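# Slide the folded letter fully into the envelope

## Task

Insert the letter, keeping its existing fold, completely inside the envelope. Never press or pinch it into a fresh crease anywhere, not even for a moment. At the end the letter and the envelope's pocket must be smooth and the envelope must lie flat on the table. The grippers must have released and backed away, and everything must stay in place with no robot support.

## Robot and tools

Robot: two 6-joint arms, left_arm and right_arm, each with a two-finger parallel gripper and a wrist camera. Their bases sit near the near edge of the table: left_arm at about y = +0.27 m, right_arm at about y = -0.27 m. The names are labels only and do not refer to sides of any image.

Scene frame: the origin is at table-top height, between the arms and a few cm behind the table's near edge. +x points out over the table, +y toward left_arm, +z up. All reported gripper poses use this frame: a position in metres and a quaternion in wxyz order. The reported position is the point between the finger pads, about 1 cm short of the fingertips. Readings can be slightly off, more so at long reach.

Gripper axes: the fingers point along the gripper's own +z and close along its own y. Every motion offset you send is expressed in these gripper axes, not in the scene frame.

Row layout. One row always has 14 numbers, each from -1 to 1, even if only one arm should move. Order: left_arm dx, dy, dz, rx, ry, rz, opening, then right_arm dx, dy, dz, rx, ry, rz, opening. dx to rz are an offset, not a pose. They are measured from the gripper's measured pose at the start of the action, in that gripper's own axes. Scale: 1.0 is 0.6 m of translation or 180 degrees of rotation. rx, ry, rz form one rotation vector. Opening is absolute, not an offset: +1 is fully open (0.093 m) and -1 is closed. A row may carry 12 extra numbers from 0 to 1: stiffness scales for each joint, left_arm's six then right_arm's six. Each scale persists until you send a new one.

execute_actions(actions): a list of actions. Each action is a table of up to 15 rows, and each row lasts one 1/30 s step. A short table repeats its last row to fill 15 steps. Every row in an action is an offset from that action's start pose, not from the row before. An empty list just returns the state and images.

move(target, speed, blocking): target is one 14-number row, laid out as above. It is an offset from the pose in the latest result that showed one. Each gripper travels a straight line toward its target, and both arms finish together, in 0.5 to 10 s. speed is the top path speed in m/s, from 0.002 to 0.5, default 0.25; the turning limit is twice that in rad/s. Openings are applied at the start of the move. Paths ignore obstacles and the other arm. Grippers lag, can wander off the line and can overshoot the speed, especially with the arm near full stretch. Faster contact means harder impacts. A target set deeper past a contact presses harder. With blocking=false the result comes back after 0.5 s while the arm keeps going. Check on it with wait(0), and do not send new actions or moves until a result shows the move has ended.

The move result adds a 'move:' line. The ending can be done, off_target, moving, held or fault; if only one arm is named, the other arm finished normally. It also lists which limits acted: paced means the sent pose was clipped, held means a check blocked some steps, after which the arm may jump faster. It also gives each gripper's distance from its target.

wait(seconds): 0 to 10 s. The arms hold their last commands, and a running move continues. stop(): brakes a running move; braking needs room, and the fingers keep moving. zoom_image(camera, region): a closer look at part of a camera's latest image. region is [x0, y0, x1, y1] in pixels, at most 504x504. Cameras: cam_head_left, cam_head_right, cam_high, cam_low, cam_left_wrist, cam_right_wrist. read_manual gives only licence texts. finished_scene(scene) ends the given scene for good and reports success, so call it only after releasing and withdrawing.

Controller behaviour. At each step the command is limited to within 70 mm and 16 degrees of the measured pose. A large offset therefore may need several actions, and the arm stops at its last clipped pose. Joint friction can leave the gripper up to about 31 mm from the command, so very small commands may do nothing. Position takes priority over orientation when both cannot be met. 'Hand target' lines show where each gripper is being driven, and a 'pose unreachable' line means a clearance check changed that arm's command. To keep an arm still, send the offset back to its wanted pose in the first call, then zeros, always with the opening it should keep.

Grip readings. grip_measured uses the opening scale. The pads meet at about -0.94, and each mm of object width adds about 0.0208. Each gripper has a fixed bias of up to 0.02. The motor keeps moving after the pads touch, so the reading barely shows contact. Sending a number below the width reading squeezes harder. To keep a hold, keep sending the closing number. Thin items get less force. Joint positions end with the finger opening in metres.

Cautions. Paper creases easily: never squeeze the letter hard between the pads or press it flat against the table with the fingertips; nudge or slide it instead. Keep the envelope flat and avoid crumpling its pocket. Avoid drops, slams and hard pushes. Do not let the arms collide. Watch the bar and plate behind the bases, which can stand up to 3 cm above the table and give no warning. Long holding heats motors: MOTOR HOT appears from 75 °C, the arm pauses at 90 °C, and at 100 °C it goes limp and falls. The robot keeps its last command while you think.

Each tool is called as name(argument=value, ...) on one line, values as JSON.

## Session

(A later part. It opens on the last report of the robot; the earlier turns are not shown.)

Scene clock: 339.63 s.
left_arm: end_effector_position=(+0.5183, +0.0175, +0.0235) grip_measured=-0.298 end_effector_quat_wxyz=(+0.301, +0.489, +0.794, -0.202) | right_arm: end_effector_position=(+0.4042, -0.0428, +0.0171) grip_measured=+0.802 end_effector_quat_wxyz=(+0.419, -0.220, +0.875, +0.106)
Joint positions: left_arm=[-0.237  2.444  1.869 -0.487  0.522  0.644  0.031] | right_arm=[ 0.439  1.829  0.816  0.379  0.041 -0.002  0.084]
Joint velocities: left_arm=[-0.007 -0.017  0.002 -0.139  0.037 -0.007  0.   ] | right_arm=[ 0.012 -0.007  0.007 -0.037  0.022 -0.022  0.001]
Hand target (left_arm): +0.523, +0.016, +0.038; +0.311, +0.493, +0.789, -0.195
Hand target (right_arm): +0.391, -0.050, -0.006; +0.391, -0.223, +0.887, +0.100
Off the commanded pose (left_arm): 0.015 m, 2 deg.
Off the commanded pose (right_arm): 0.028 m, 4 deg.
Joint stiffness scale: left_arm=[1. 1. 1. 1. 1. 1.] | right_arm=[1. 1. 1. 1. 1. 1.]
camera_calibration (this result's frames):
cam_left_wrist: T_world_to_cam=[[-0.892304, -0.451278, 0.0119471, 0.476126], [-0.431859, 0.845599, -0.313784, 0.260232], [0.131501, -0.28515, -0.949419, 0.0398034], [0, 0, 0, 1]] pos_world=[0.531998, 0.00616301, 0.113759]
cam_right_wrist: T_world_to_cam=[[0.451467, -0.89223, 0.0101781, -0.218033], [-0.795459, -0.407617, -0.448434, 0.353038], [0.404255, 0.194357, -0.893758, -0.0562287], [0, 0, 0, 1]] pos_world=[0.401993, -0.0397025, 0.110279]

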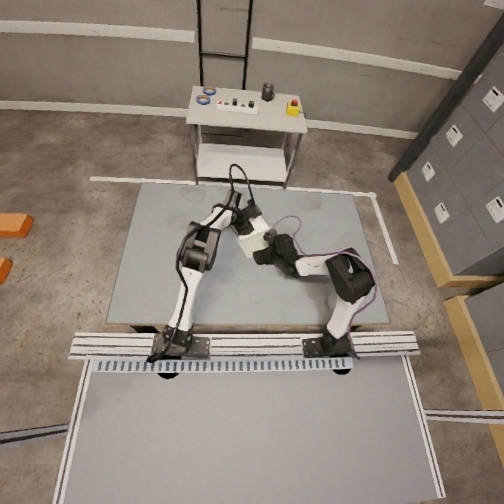

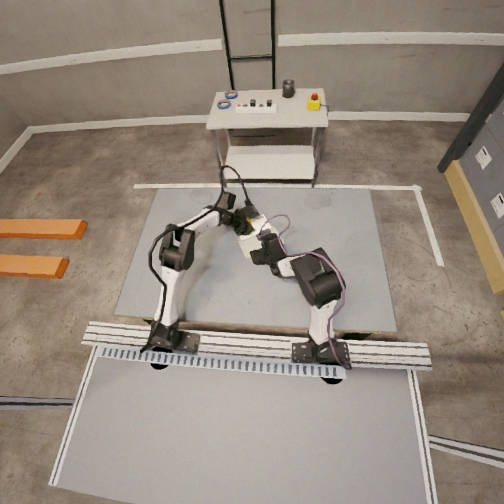

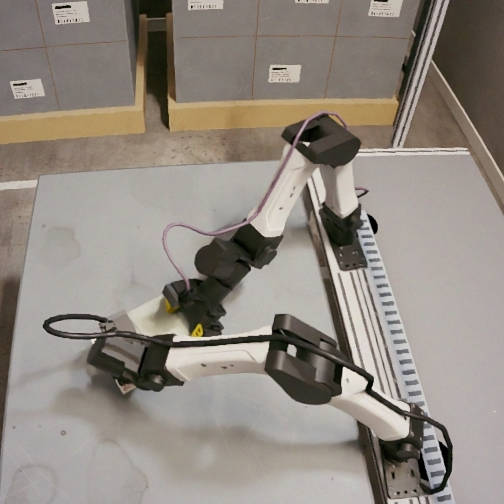

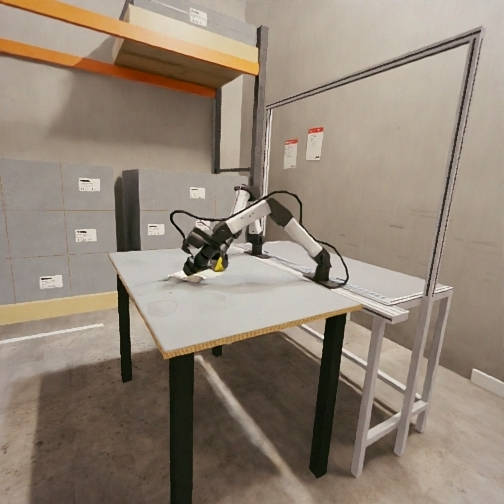

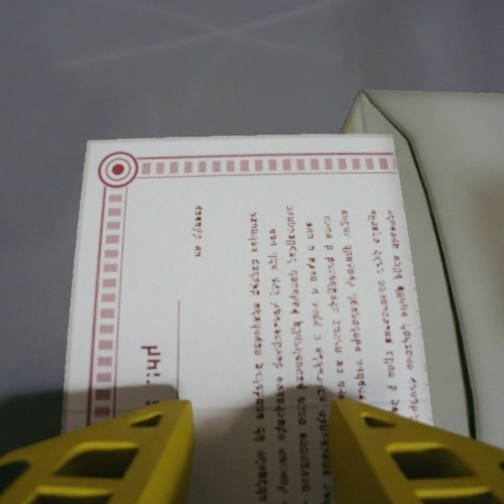

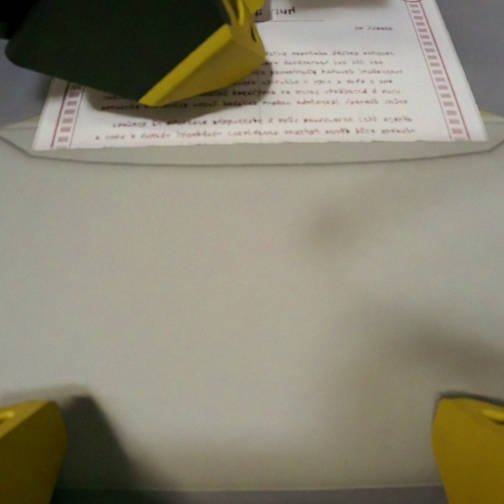

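execute_actions(actions=[[[-0.024,0.007,-0.017,-0.0053,-0.0033,0.0062,-0.3,0.0467,0,0.006,0,0.02,0,0.8],[-0.027,0.007,-0.019,-0.0053,-0.0033,0.0062,-0.3,0.0467,0,0.006,0,0.02,0,0.8],[-0.030,0.008,-0.0215,-0.0053,-0.0033,0.0062,-0.3,0.0467,0,0.006,0,0.02,0,0.8],[-0.033,0.008,-0.024,-0.0053,-0.0033,0.0062,-0.3,0.0467,0,0.006,0,0.02,0,0.8],[-0.0368,0.0085,-0.0265,-0.0053,-0.0033,0.0062,-0.3,0.0467,0,0.006,0,0.02,0,0.8],[-0.0368,0.0085,-0.0265,-0.009,-0.0033,0.010,-0.3,0.0467,0,0.006,0,0.02,0,0.8],[-0.0368,0.0085,-0.0265,-0.013,-0.0033,0.014,-0.3,0.0467,0,0.006,0,0.02,0,0.8],[-0.0368,0.0085,-0.0265,-0.017,-0.0033,0.018,-0.3,0.0467,0,0.006,0,0.02,0,0.8],[-0.0368,0.0085,-0.0265,-0.021,-0.0033,0.022,-0.3,0.0467,0,0.006,0,0.02,0,0.8],[-0.0368,0.0085,-0.0265,-0.025,-0.0033,0.026,-0.3,0.0467,0,0.006,0,0.02,0,0.8],[-0.0368,0.0085,-0.0265,-0.029,-0.0033,0.029,-0.3,0.0467,0,0.006,0,0.02,0,0.8],[-0.0368,0.0085,-0.0265,-0.033,-0.0033,0.033,-0.3,0.0467,0,0.006,0,0.02,0,0.8],[-0.0368,0.0085,-0.0265,-0.038,-0.0033,0.0365,-0.3,0.0467,0,0.006,0,0.02,0,0.8]]])

wait(seconds=0.5)

Scene clock: 350.17 s.
left_arm: end_effector_position=(+0.5215, +0.0212, +0.0399) grip_measured=-0.298 end_effector_quat_wxyz=(+0.318, +0.502, +0.787, -0.166) | right_arm: end_effector_position=(+0.4042, -0.0428, +0.0171) grip_measured=+0.802 end_effector_quat_wxyz=(+0.419, -0.220, +0.875, +0.106)
Joint positions: left_arm=[-0.245  2.394  1.844 -0.473  0.461  0.676  0.031] | right_arm=[ 0.439  1.829  0.816  0.379  0.041 -0.002  0.084]
Joint velocities: left_arm=[-0.085 -0.12  -0.208  0.256 -0.183  0.095  0.001] | right_arm=[ 0.002 -0.002  0.002 -0.037 -0.037 -0.037  0.   ]
Hand target (left_arm): +0.525, +0.015, +0.050; +0.342, +0.514, +0.774, -0.141
Hand target (right_arm): +0.391, -0.050, -0.006; +0.391, -0.223, +0.887, +0.100
Off the commanded pose (left_arm): 0.013 m, 5 deg.
Off the commanded pose (right_arm): 0.028 m, 4 deg.
Joint stiffness scale: left_arm=[1. 1. 1. 1. 1. 1.] | right_arm=[1. 1. 1. 1. 1. 1.]
camera_calibration (this result's frames):
cam_left_wrist: T_world_to_cam=[[-0.889637, -0.45062, -0.0740851, 0.482477], [-0.410054, 0.859649, -0.304727, 0.251623], [0.201003, -0.240717, -0.949554, 0.0187811], [0, 0, 0, 1]] pos_world=[0.528633, 0.00562718, 0.130254]
cam_right_wrist: T_world_to_cam=[[0.451467, -0.89223, 0.0101781, -0.218033], [-0.795459, -0.407617, -0.448434, 0.353038], [0.404255, 0.194357, -0.893758, -0.0562287], [0, 0, 0, 1]] pos_world=[0.401993, -0.0397025, 0.110279]

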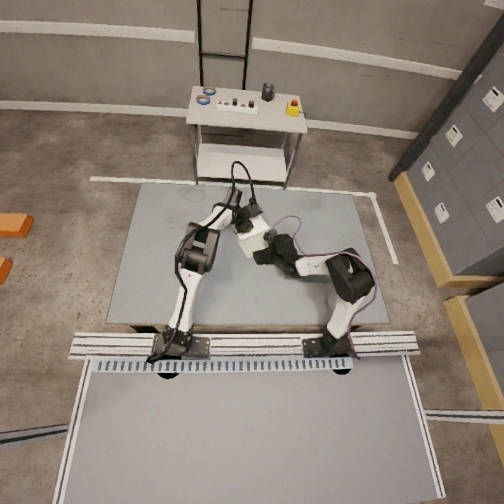

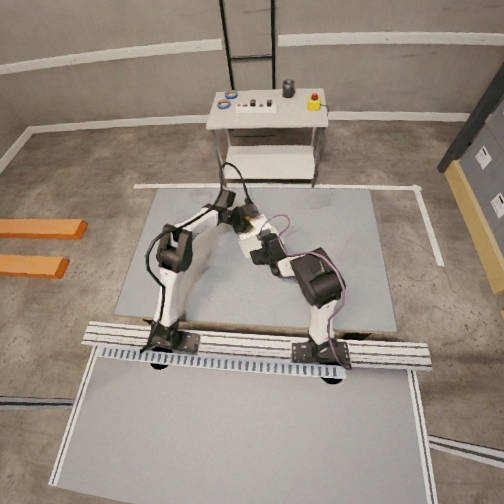

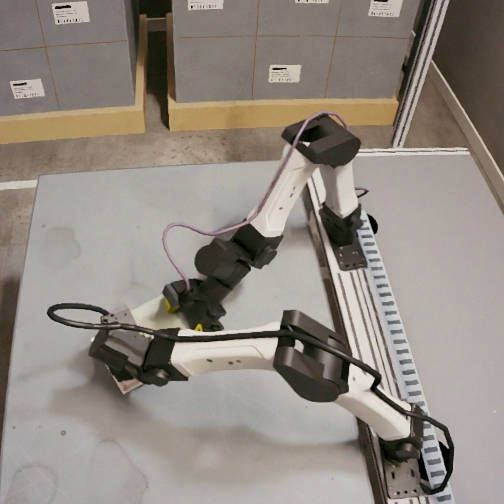

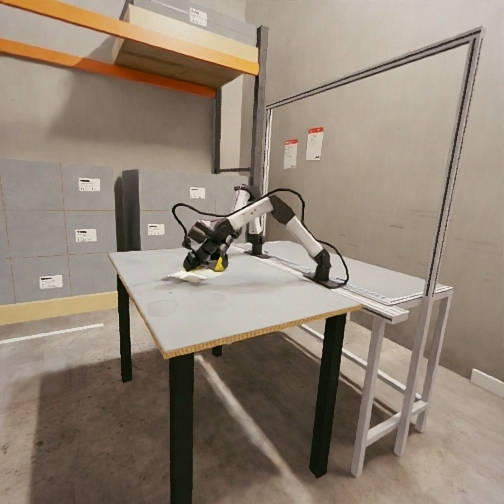

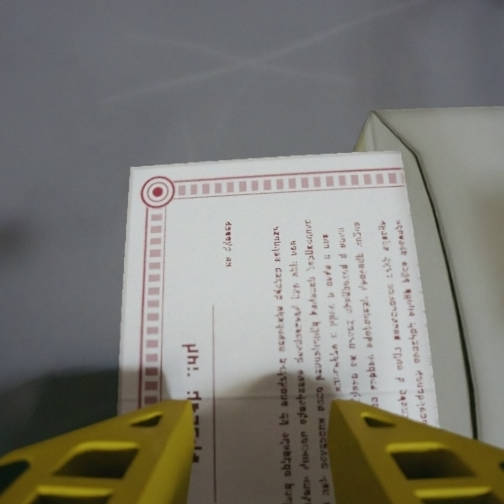

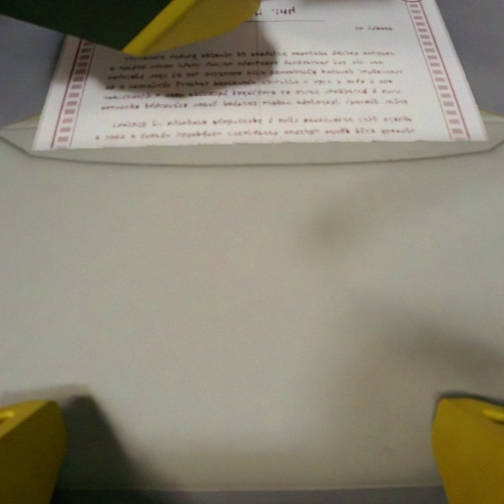

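Scene clock: 350.67 s.
left_arm: end_effector_position=(+0.5244, +0.0186, +0.0404) grip_measured=-0.298 end_effector_quat_wxyz=(+0.328, +0.509, +0.781, -0.151) | right_arm: end_effector_position=(+0.4042, -0.0428, +0.0171) grip_measured=+0.802 end_effector_quat_wxyz=(+0.419, -0.220, +0.875, +0.106)
Joint positions: left_arm=[-0.254  2.39   1.831 -0.44   0.437  0.687  0.031] | right_arm=[ 0.439  1.829  0.816  0.379  0.041 -0.002  0.084]
Joint velocities: left_arm=[-0.002 -0.022 -0.002  0.081 -0.037  0.066 -0.   ] | right_arm=[ 0.007 -0.007  0.007 -0.066 -0.007 -0.007 -0.   ]
Hand target (left_arm): +0.525, +0.015, +0.050; +0.342, +0.514, +0.774, -0.141
Hand target (right_arm): +0.391, -0.050, -0.006; +0.391, -0.223, +0.887, +0.100
Off the commanded pose (left_arm): 0.010 m, 3 deg.
Off the commanded pose (right_arm): 0.028 m, 4 deg.
Joint stiffness scale: left_arm=[1. 1. 1. 1. 1. 1.] | right_arm=[1. 1. 1. 1. 1. 1.]
wait: 0.50 s; at rest by 0.40 s
camera_calibration (this result's frames):
cam_left_wrist: T_world_to_cam=[[-0.887708, -0.446373, -0.112809, 0.48438], [-0.396406, 0.865632, -0.305849, 0.247945], [0.234173, -0.226786, -0.945373, 0.000195766], [0, 0, 0, 1]] pos_world=[0.528229, 0.00162955, 0.130661]
cam_right_wrist: T_world_to_cam=[[0.451467, -0.89223, 0.0101781, -0.218033], [-0.795459, -0.407617, -0.448434, 0.353038], [0.404255, 0.194357, -0.893758, -0.0562287], [0, 0, 0, 1]] pos_world=[0.401993, -0.0397025, 0.110279]

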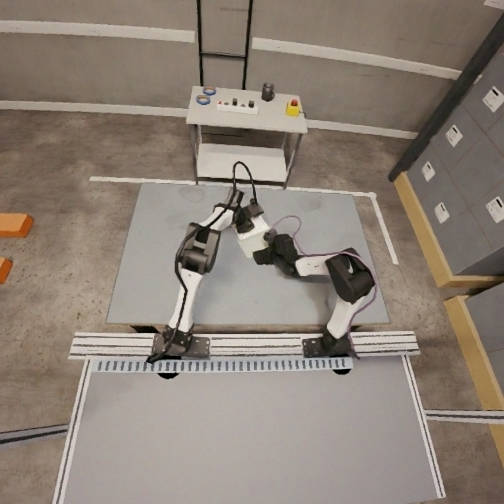

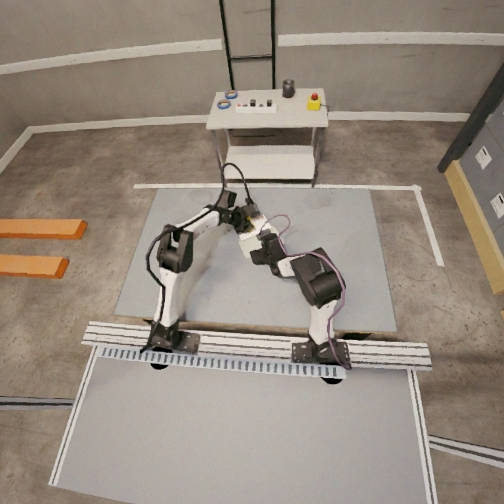

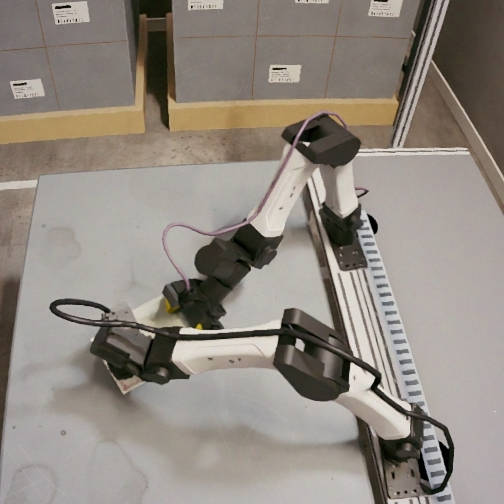

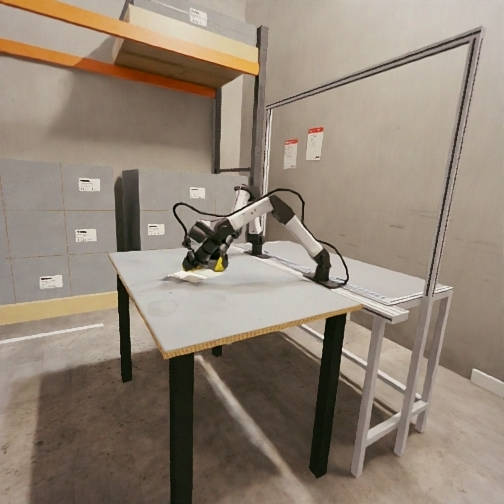

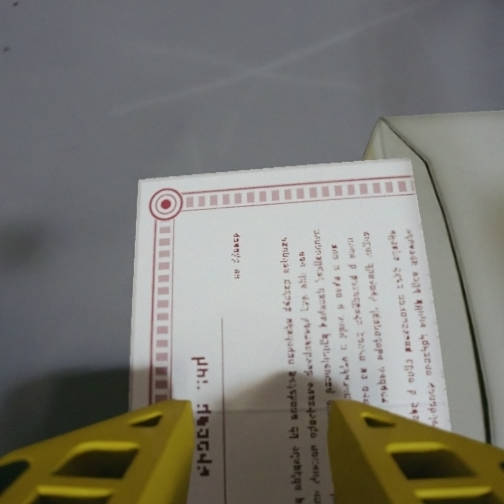

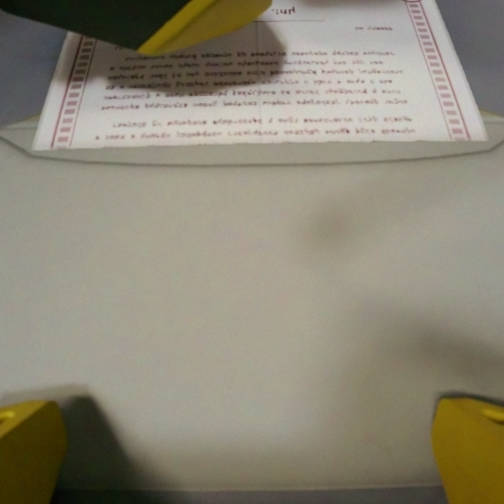

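execute_actions(actions=[[[-0.008,-0.003,-0.006,-0.0078,-0.0047,0.0081,-0.4,0.0467,0,0.006,0,0.02,0,0.8],[-0.005,-0.003,-0.003,-0.0078,-0.0047,0.0081,-0.5,0.0467,0,0.006,0,0.02,0,0.8],[-0.002,-0.004,0.001,-0.0078,-0.0047,0.0081,-0.6,0.0467,0,0.006,0,0.02,0,0.8],[0.001,-0.004,0.004,-0.0078,-0.0047,0.0081,-0.69,0.0467,0,0.006,0,0.02,0,0.8],[0.004,-0.005,0.008,-0.0078,-0.0047,0.0081,-0.69,0.0467,0,0.006,0,0.02,0,0.8],[0.007,-0.005,0.011,-0.0078,-0.0047,0.0081,-0.69,0.0467,0,0.006,0,0.02,0,0.8],[0.010,-0.006,0.015,-0.0078,-0.0047,0.0081,-0.69,0.0467,0,0.006,0,0.02,0,0.8],[0.013,-0.006,0.018,-0.0078,-0.0047,0.0081,-0.69,0.0467,0,0.006,0,0.02,0,0.8],[0.0158,-0.0067,0.0218,-0.0078,-0.0047,0.0081,-0.69,0.0467,0,0.006,0,0.02,0,0.8],[0.018,-0.007,0.024,-0.0078,-0.0047,0.0081,-0.69,0.0467,0,0.006,0,0.02,0,0.8],[0.020,-0.0073,0.0265,-0.0078,-0.0047,0.0081,-0.69,0.0467,0,0.006,0,0.02,0,0.8]]])

wait(seconds=0.5)

Scene clock: 367.23 s.
left_arm: end_effector_position=(+0.5221, +0.0195, +0.0274) grip_measured=-0.687 end_effector_quat_wxyz=(+0.336, +0.509, +0.778, -0.148) | right_arm: end_effector_position=(+0.4042, -0.0428, +0.0171) grip_measured=+0.802 end_effector_quat_wxyz=(+0.419, -0.220, +0.875, +0.106)
Joint positions: left_arm=[-0.254  2.386  1.761 -0.356  0.436  0.688  0.012] | right_arm=[ 0.439  1.829  0.816  0.379  0.041 -0.002  0.084]
Joint velocities: left_arm=[-0.012  0.007 -0.002  0.095 -0.022  0.007  0.   ] | right_arm=[-0.007 -0.012 -0.017 -0.066 -0.022 -0.081  0.001]
Hand target (left_arm): +0.523, +0.016, +0.020; +0.342, +0.514, +0.774, -0.141
Hand target (right_arm): +0.391, -0.050, -0.006; +0.391, -0.223, +0.887, +0.100
Off the commanded pose (left_arm): 0.008 m, 1 deg.
Off the commanded pose (right_arm): 0.028 m, 4 deg.
Joint stiffness scale: left_arm=[1. 1. 1. 1. 1. 1.] | right_arm=[1. 1. 1. 1. 1. 1.]
camera_calibration (this result's frames):
cam_left_wrist: T_world_to_cam=[[-0.885641, -0.446881, -0.126244, 0.480575], [-0.390845, 0.864143, -0.317012, 0.239752], [0.250759, -0.231417, -0.939982, -0.0199961], [0, 0, 0, 1]] pos_world=[0.524337, 0.00295201, 0.117878]
cam_right_wrist: T_world_to_cam=[[0.451467, -0.89223, 0.0101781, -0.218033], [-0.795459, -0.407617, -0.448434, 0.353038], [0.404255, 0.194357, -0.893758, -0.0562287], [0, 0, 0, 1]] pos_world=[0.401993, -0.0397025, 0.110279]

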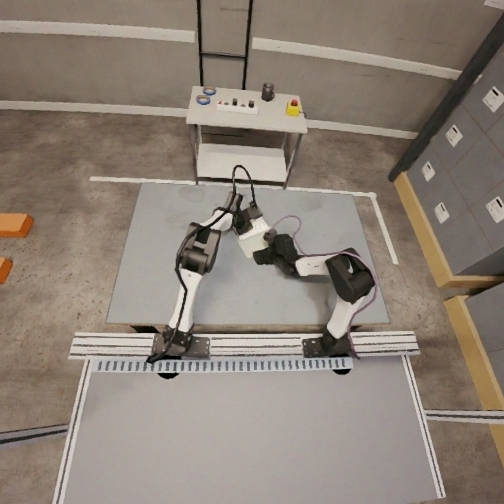

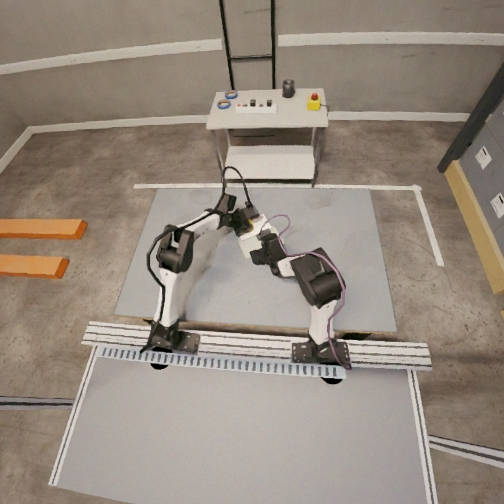

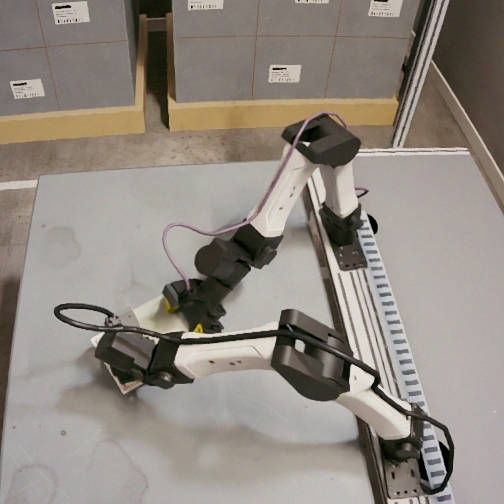

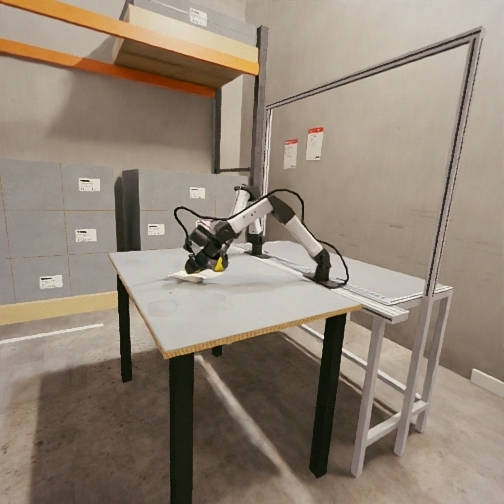

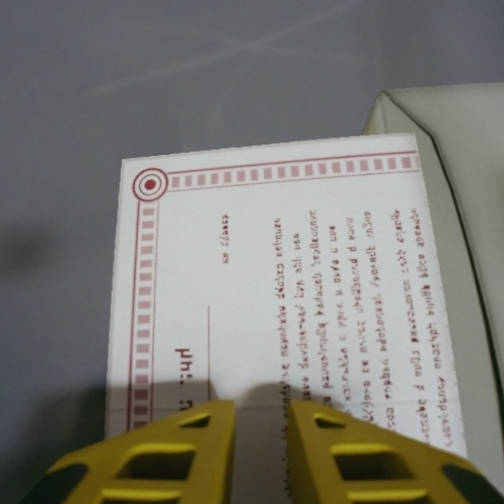

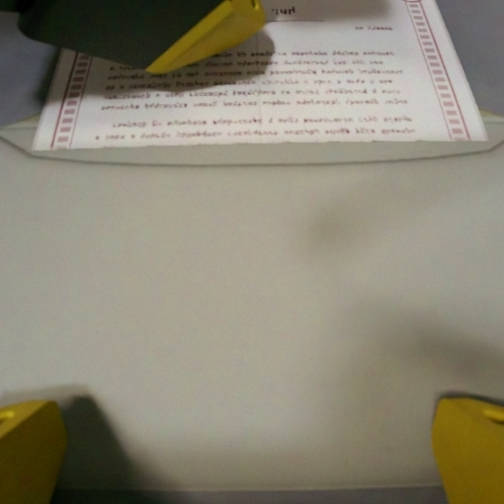

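Scene clock: 367.73 s.
left_arm: end_effector_position=(+0.5246, +0.0186, +0.0295) grip_measured=-0.687 end_effector_quat_wxyz=(+0.343, +0.510, +0.775, -0.147) | right_arm: end_effector_position=(+0.4042, -0.0428, +0.0171) grip_measured=+0.802 end_effector_quat_wxyz=(+0.419, -0.220, +0.875, +0.106)
Joint positions: left_arm=[-0.254  2.386  1.761 -0.341  0.436  0.688  0.012] | right_arm=[ 0.439  1.829  0.816  0.379  0.041 -0.002  0.084]
Joint velocities: left_arm=[-0.017  0.002  0.002 -0.007 -0.037 -0.037  0.001] | right_arm=[-0.022 -0.002  0.002 -0.007  0.022  0.007  0.   ]
Hand target (left_arm): +0.523, +0.016, +0.020; +0.341, +0.514, +0.774, -0.141
Hand target (right_arm): +0.391, -0.050, -0.006; +0.391, -0.223, +0.887, +0.100
Off the commanded pose (left_arm): 0.010 m, 1 deg.
Off the commanded pose (right_arm): 0.028 m, 4 deg.
Joint stiffness scale: left_arm=[1. 1. 1. 1. 1. 1.] | right_arm=[1. 1. 1. 1. 1. 1.]
wait: 0.50 s; at rest by 0.27 s
camera_calibration (this result's frames):
cam_left_wrist: T_world_to_cam=[[-0.883779, -0.447529, -0.136574, 0.48205], [-0.386331, 0.862597, -0.32661, 0.240082], [0.263976, -0.235889, -0.93524, -0.0259324], [0, 0, 0, 1]] pos_world=[0.525622, 0.00251988, 0.119996]
cam_right_wrist: T_world_to_cam=[[0.451467, -0.89223, 0.0101781, -0.218033], [-0.795459, -0.407617, -0.448434, 0.353038], [0.404255, 0.194357, -0.893758, -0.0562287], [0, 0, 0, 1]] pos_world=[0.401993, -0.0397025, 0.110279]

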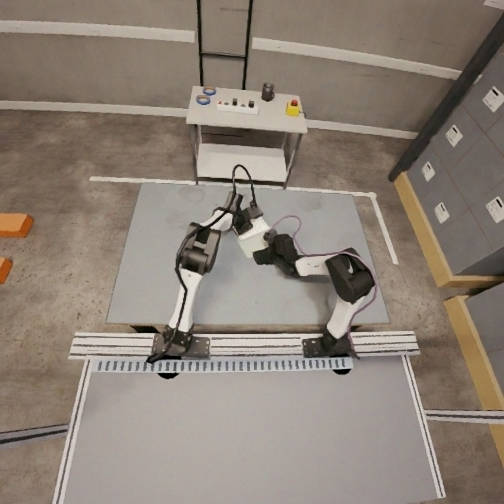

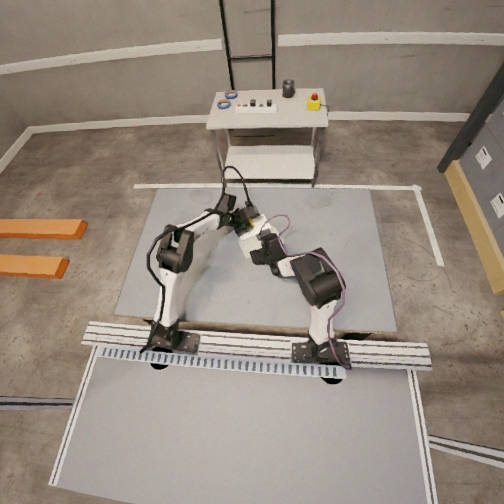

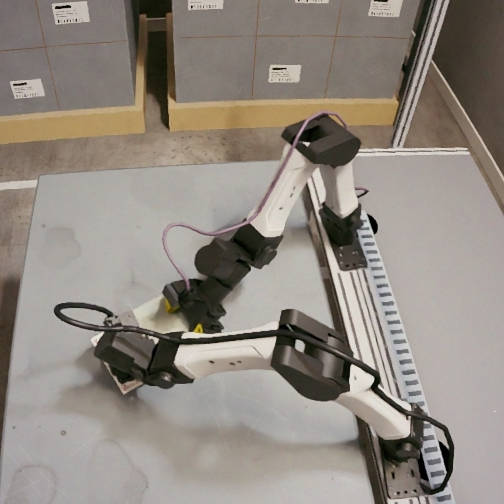

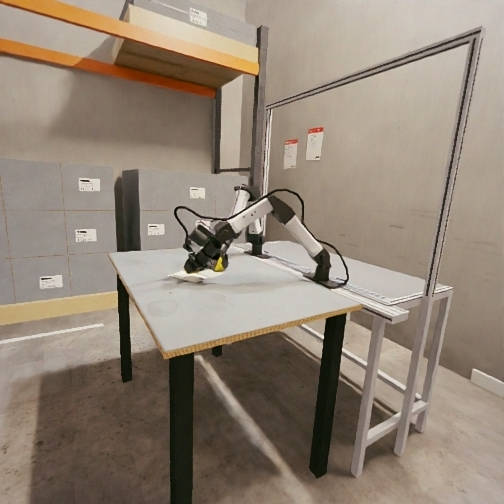

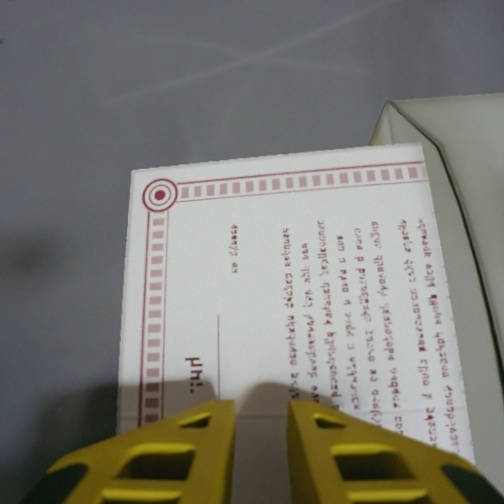

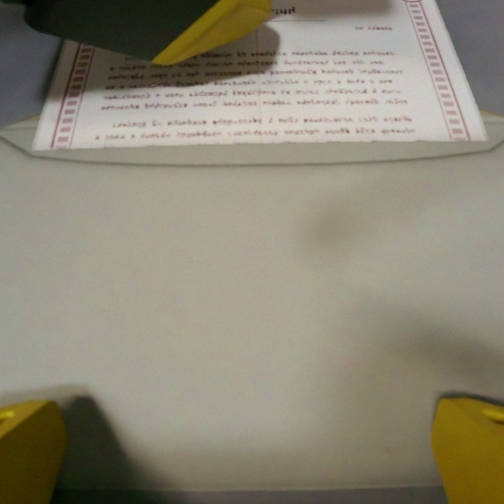

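execute_actions(actions=[[[0.0095,-0.006,0.014,-0.0017,0.0026,0.0036,-0.69,0.0467,0,0.006,0,0.02,0,0.8],[0.0105,-0.0063,0.015,-0.0017,0.0026,0.0036,-0.69,0.0467,0,0.006,0,0.02,0,0.8],[0.0115,-0.0065,0.0162,-0.0017,0.0026,0.0036,-0.69,0.0467,0,0.006,0,0.02,0,0.8],[0.0125,-0.0067,0.0173,-0.0017,0.0026,0.0036,-0.69,0.0467,0,0.006,0,0.02,0,0.8],[0.0135,-0.007,0.0184,-0.0017,0.0026,0.0036,-0.69,0.0467,0,0.006,0,0.02,0,0.8],[0.0145,-0.0072,0.0195,-0.0017,0.0026,0.0036,-0.69,0.0467,0,0.006,0,0.02,0,0.8],[0.0155,-0.0074,0.0206,-0.0017,0.0026,0.0036,-0.69,0.0467,0,0.006,0,0.02,0,0.8],[0.0166,-0.0076,0.0217,-0.0017,0.0026,0.0036,-0.69,0.0467,0,0.006,0,0.02,0,0.8],[0.0177,-0.0078,0.0228,-0.0017,0.0026,0.0036,-0.69,0.0467,0,0.006,0,0.02,0,0.8],[0.0188,-0.008,0.0239,-0.0017,0.0026,0.0036,-0.69,0.0467,0,0.006,0,0.02,0,0.8],[0.0198,-0.0082,0.025,-0.0017,0.0026,0.0036,-0.69,0.0467,0,0.006,0,0.02,0,0.8]]])

wait(seconds=0.5)

Scene clock: 378.20 s.
left_arm: end_effector_position=(+0.5250, +0.0187, +0.0226) grip_measured=-0.687 end_effector_quat_wxyz=(+0.345, +0.510, +0.775, -0.146) | right_arm: end_effector_position=(+0.4042, -0.0428, +0.0171) grip_measured=+0.802 end_effector_quat_wxyz=(+0.419, -0.220, +0.875, +0.106)
Joint positions: left_arm=[-0.254  2.395  1.746 -0.313  0.435  0.688  0.012] | right_arm=[ 0.439  1.829  0.816  0.379  0.041 -0.002  0.084]
Joint velocities: left_arm=[-0.007  0.066 -0.022  0.037 -0.007  0.066  0.   ] | right_arm=[-0.007 -0.022 -0.002  0.066  0.081 -0.037  0.   ]
Hand target (left_arm): +0.523, +0.016, +0.010; +0.342, +0.514, +0.774, -0.141
Hand target (right_arm): +0.391, -0.050, -0.006; +0.391, -0.223, +0.887, +0.100
Off the commanded pose (left_arm): 0.013 m, 1 deg.
Off the commanded pose (right_arm): 0.028 m, 4 deg.
Joint stiffness scale: left_arm=[1. 1. 1. 1. 1. 1.] | right_arm=[1. 1. 1. 1. 1. 1.]
camera_calibration (this result's frames):
cam_left_wrist: T_world_to_cam=[[-0.882875, -0.448214, -0.140125, 0.481074], [-0.385537, 0.862169, -0.328674, 0.237569], [0.268128, -0.236155, -0.933991, -0.0346638], [0, 0, 0, 1]] pos_world=[0.525614, 0.00261316, 0.113118]
cam_right_wrist: T_world_to_cam=[[0.451467, -0.89223, 0.0101781, -0.218033], [-0.795459, -0.407617, -0.448434, 0.353038], [0.404255, 0.194357, -0.893758, -0.0562287], [0, 0, 0, 1]] pos_world=[0.401993, -0.0397025, 0.110279]

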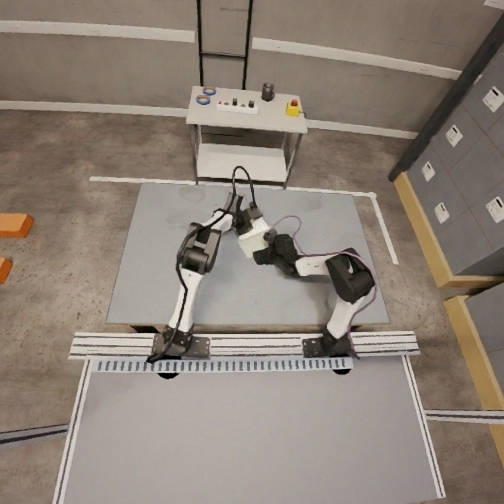

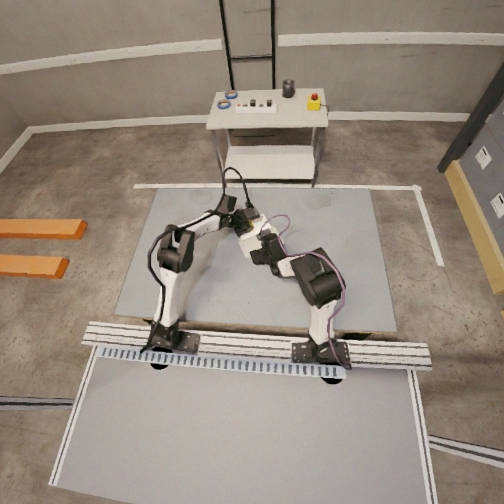

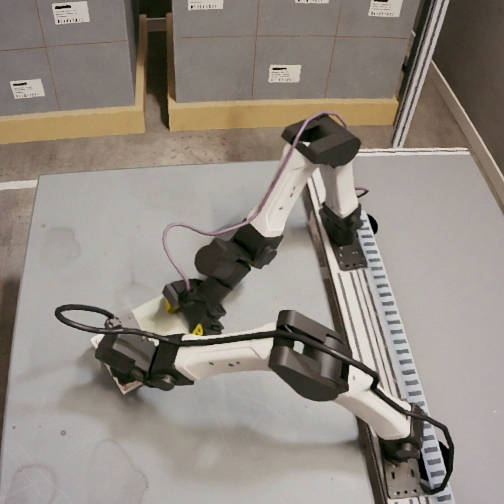

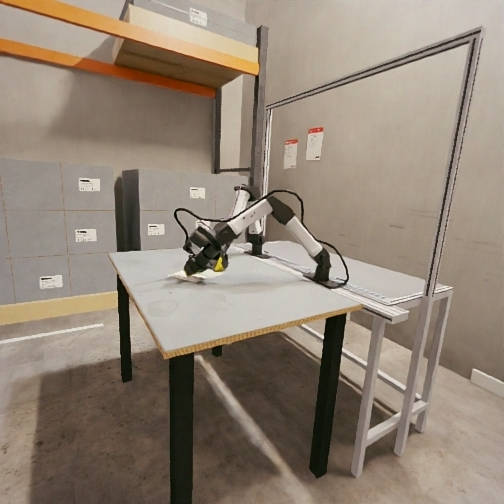

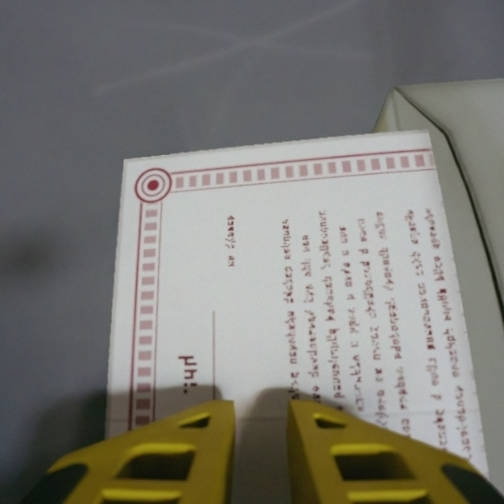

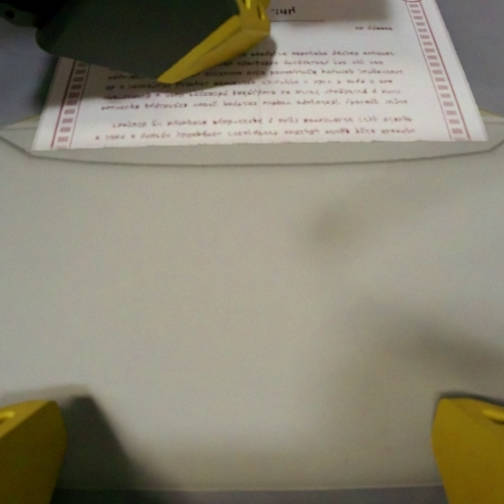

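Scene clock: 378.70 s.
left_arm: end_effector_position=(+0.5257, +0.0184, +0.0215) grip_measured=-0.688 end_effector_quat_wxyz=(+0.346, +0.510, +0.774, -0.145) | right_arm: end_effector_position=(+0.4042, -0.0428, +0.0171) grip_measured=+0.802 end_effector_quat_wxyz=(+0.419, -0.220, +0.875, +0.106)
Joint positions: left_arm=[-0.254  2.398  1.745 -0.306  0.435  0.688  0.012] | right_arm=[ 0.439  1.829  0.816  0.379  0.041 -0.002  0.084]
Joint velocities: left_arm=[-0.017 -0.007 -0.007 -0.066 -0.051 -0.051  0.001] | right_arm=[ 0.007 -0.002  0.012 -0.051 -0.066  0.037 -0.001]
Hand target (left_arm): +0.523, +0.016, +0.010; +0.342, +0.514, +0.774, -0.141
Hand target (right_arm): +0.391, -0.050, -0.006; +0.391, -0.223, +0.887, +0.100
Off the commanded pose (left_arm): 0.012 m, 1 deg.
Off the commanded pose (right_arm): 0.028 m, 4 deg.
Joint stiffness scale: left_arm=[1. 1. 1. 1. 1. 1.] | right_arm=[1. 1. 1. 1. 1. 1.]
wait: 0.50 s; at rest by 0.17 s
camera_calibration (this result's frames):
cam_left_wrist: T_world_to_cam=[[-0.882517, -0.448339, -0.141973, 0.481262], [-0.384707, 0.861885, -0.330387, 0.23727], [0.27049, -0.236954, -0.933107, -0.0371678], [0, 0, 0, 1]] pos_world=[0.526054, 0.00246222, 0.112035]
cam_right_wrist: T_world_to_cam=[[0.451467, -0.89223, 0.0101781, -0.218033], [-0.795459, -0.407617, -0.448434, 0.353038], [0.404255, 0.194357, -0.893758, -0.0562287], [0, 0, 0, 1]] pos_world=[0.401993, -0.0397025, 0.110279]

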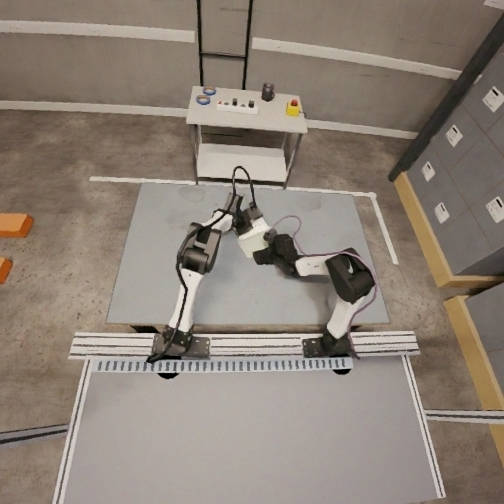

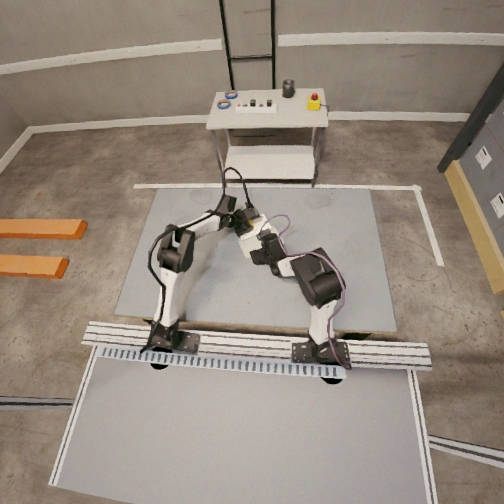

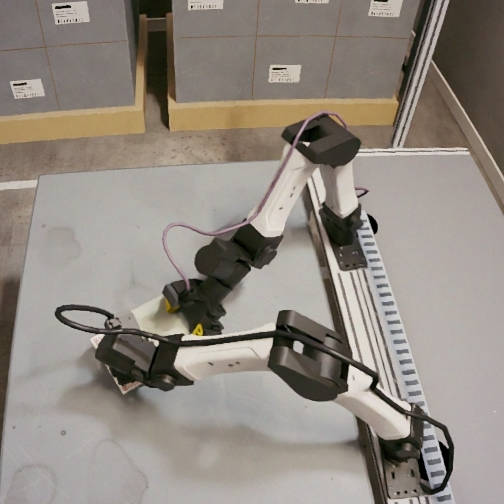

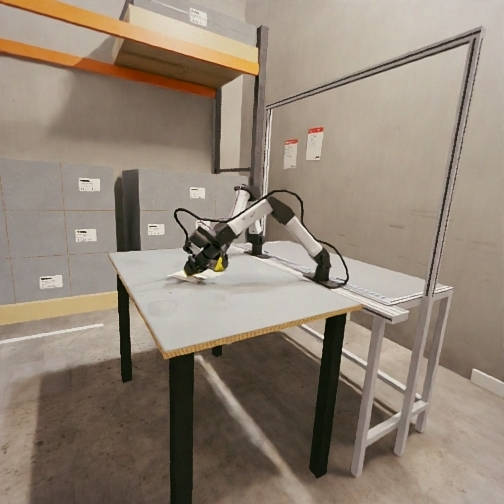

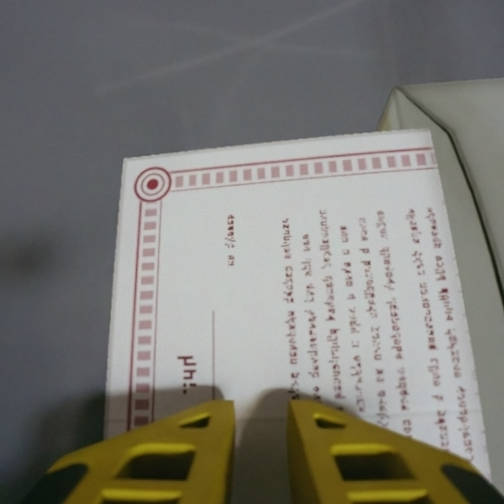

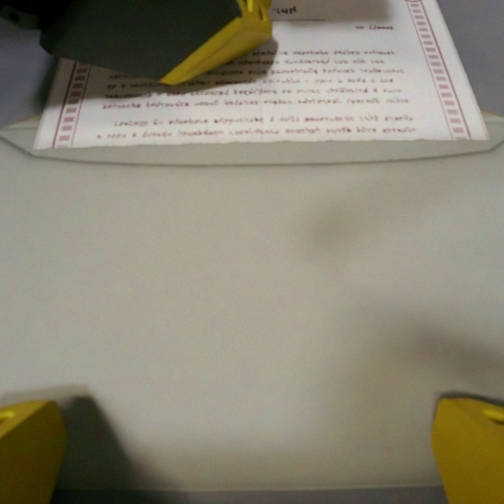

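execute_actions(actions=[])

Scene clock: 390.80 s.
left_arm: end_effector_position=(+0.5257, +0.0184, +0.0215) grip_measured=-0.688 end_effector_quat_wxyz=(+0.346, +0.510, +0.774, -0.145) | right_arm: end_effector_position=(+0.4042, -0.0428, +0.0171) grip_measured=+0.802 end_effector_quat_wxyz=(+0.419, -0.220, +0.875, +0.106)
Joint positions: left_arm=[-0.254  2.398  1.745 -0.306  0.435  0.688  0.012] | right_arm=[ 0.439  1.829  0.816  0.379  0.041 -0.002  0.084]
Joint velocities: left_arm=[ 0.012 -0.007 -0.022 -0.066 -0.066  0.022 -0.   ] | right_arm=[ 0.007  0.007 -0.012  0.037 -0.007  0.007  0.001]
Hand target (left_arm): +0.523, +0.016, +0.010; +0.342, +0.514, +0.774, -0.141
Hand target (right_arm): +0.391, -0.050, -0.006; +0.391, -0.223, +0.887, +0.100
Off the commanded pose (left_arm): 0.012 m, 1 deg.
Off the commanded pose (right_arm): 0.028 m, 4 deg.
Joint stiffness scale: left_arm=[1. 1. 1. 1. 1. 1.] | right_arm=[1. 1. 1. 1. 1. 1.]
camera_calibration (this result's frames):
cam_left_wrist: T_world_to_cam=[[-0.882517, -0.448339, -0.141973, 0.481262], [-0.384707, 0.861885, -0.330387, 0.23727], [0.27049, -0.236954, -0.933107, -0.0371678], [0, 0, 0, 1]] pos_world=[0.526054, 0.00246222, 0.112035]
cam_right_wrist: T_world_to_cam=[[0.451467, -0.89223, 0.0101781, -0.218033], [-0.795459, -0.407617, -0.448434, 0.353038], [0.404255, 0.194357, -0.893758, -0.0562287], [0, 0, 0, 1]] pos_world=[0.401993, -0.0397025, 0.110279]

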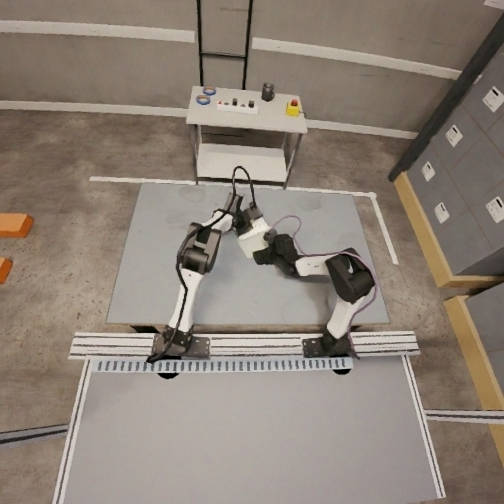

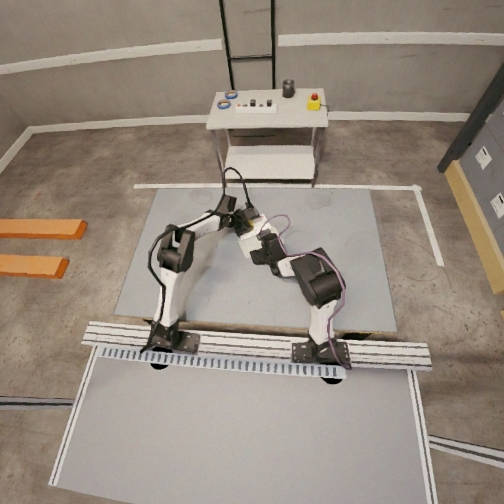

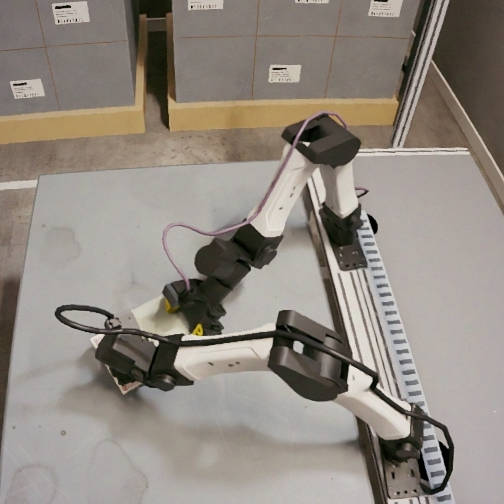

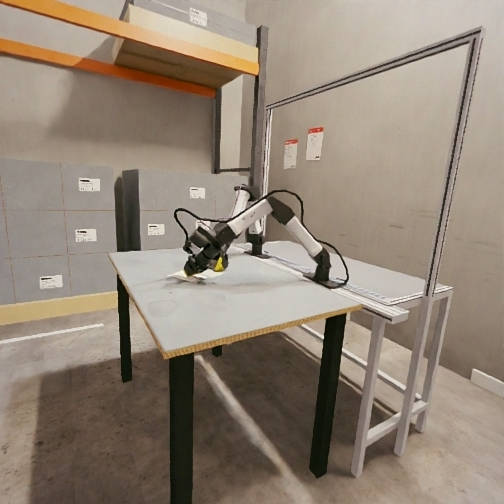

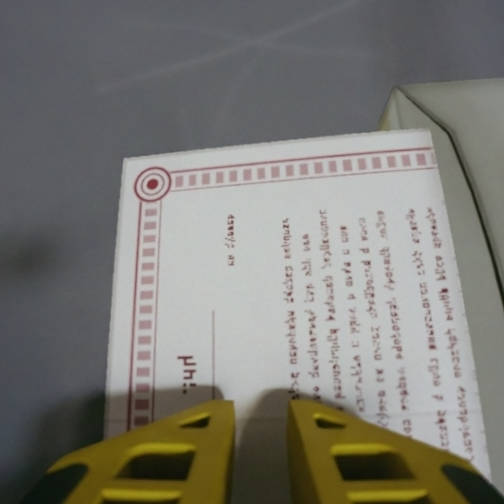

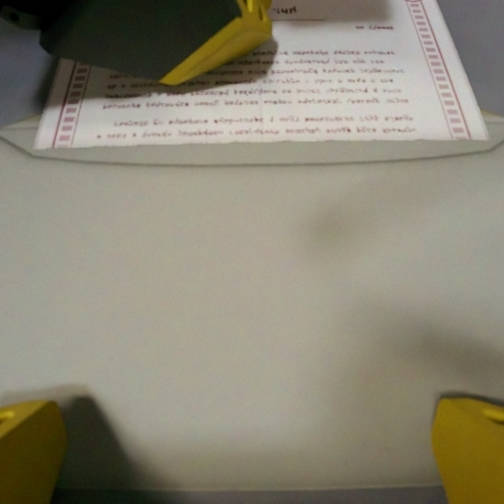

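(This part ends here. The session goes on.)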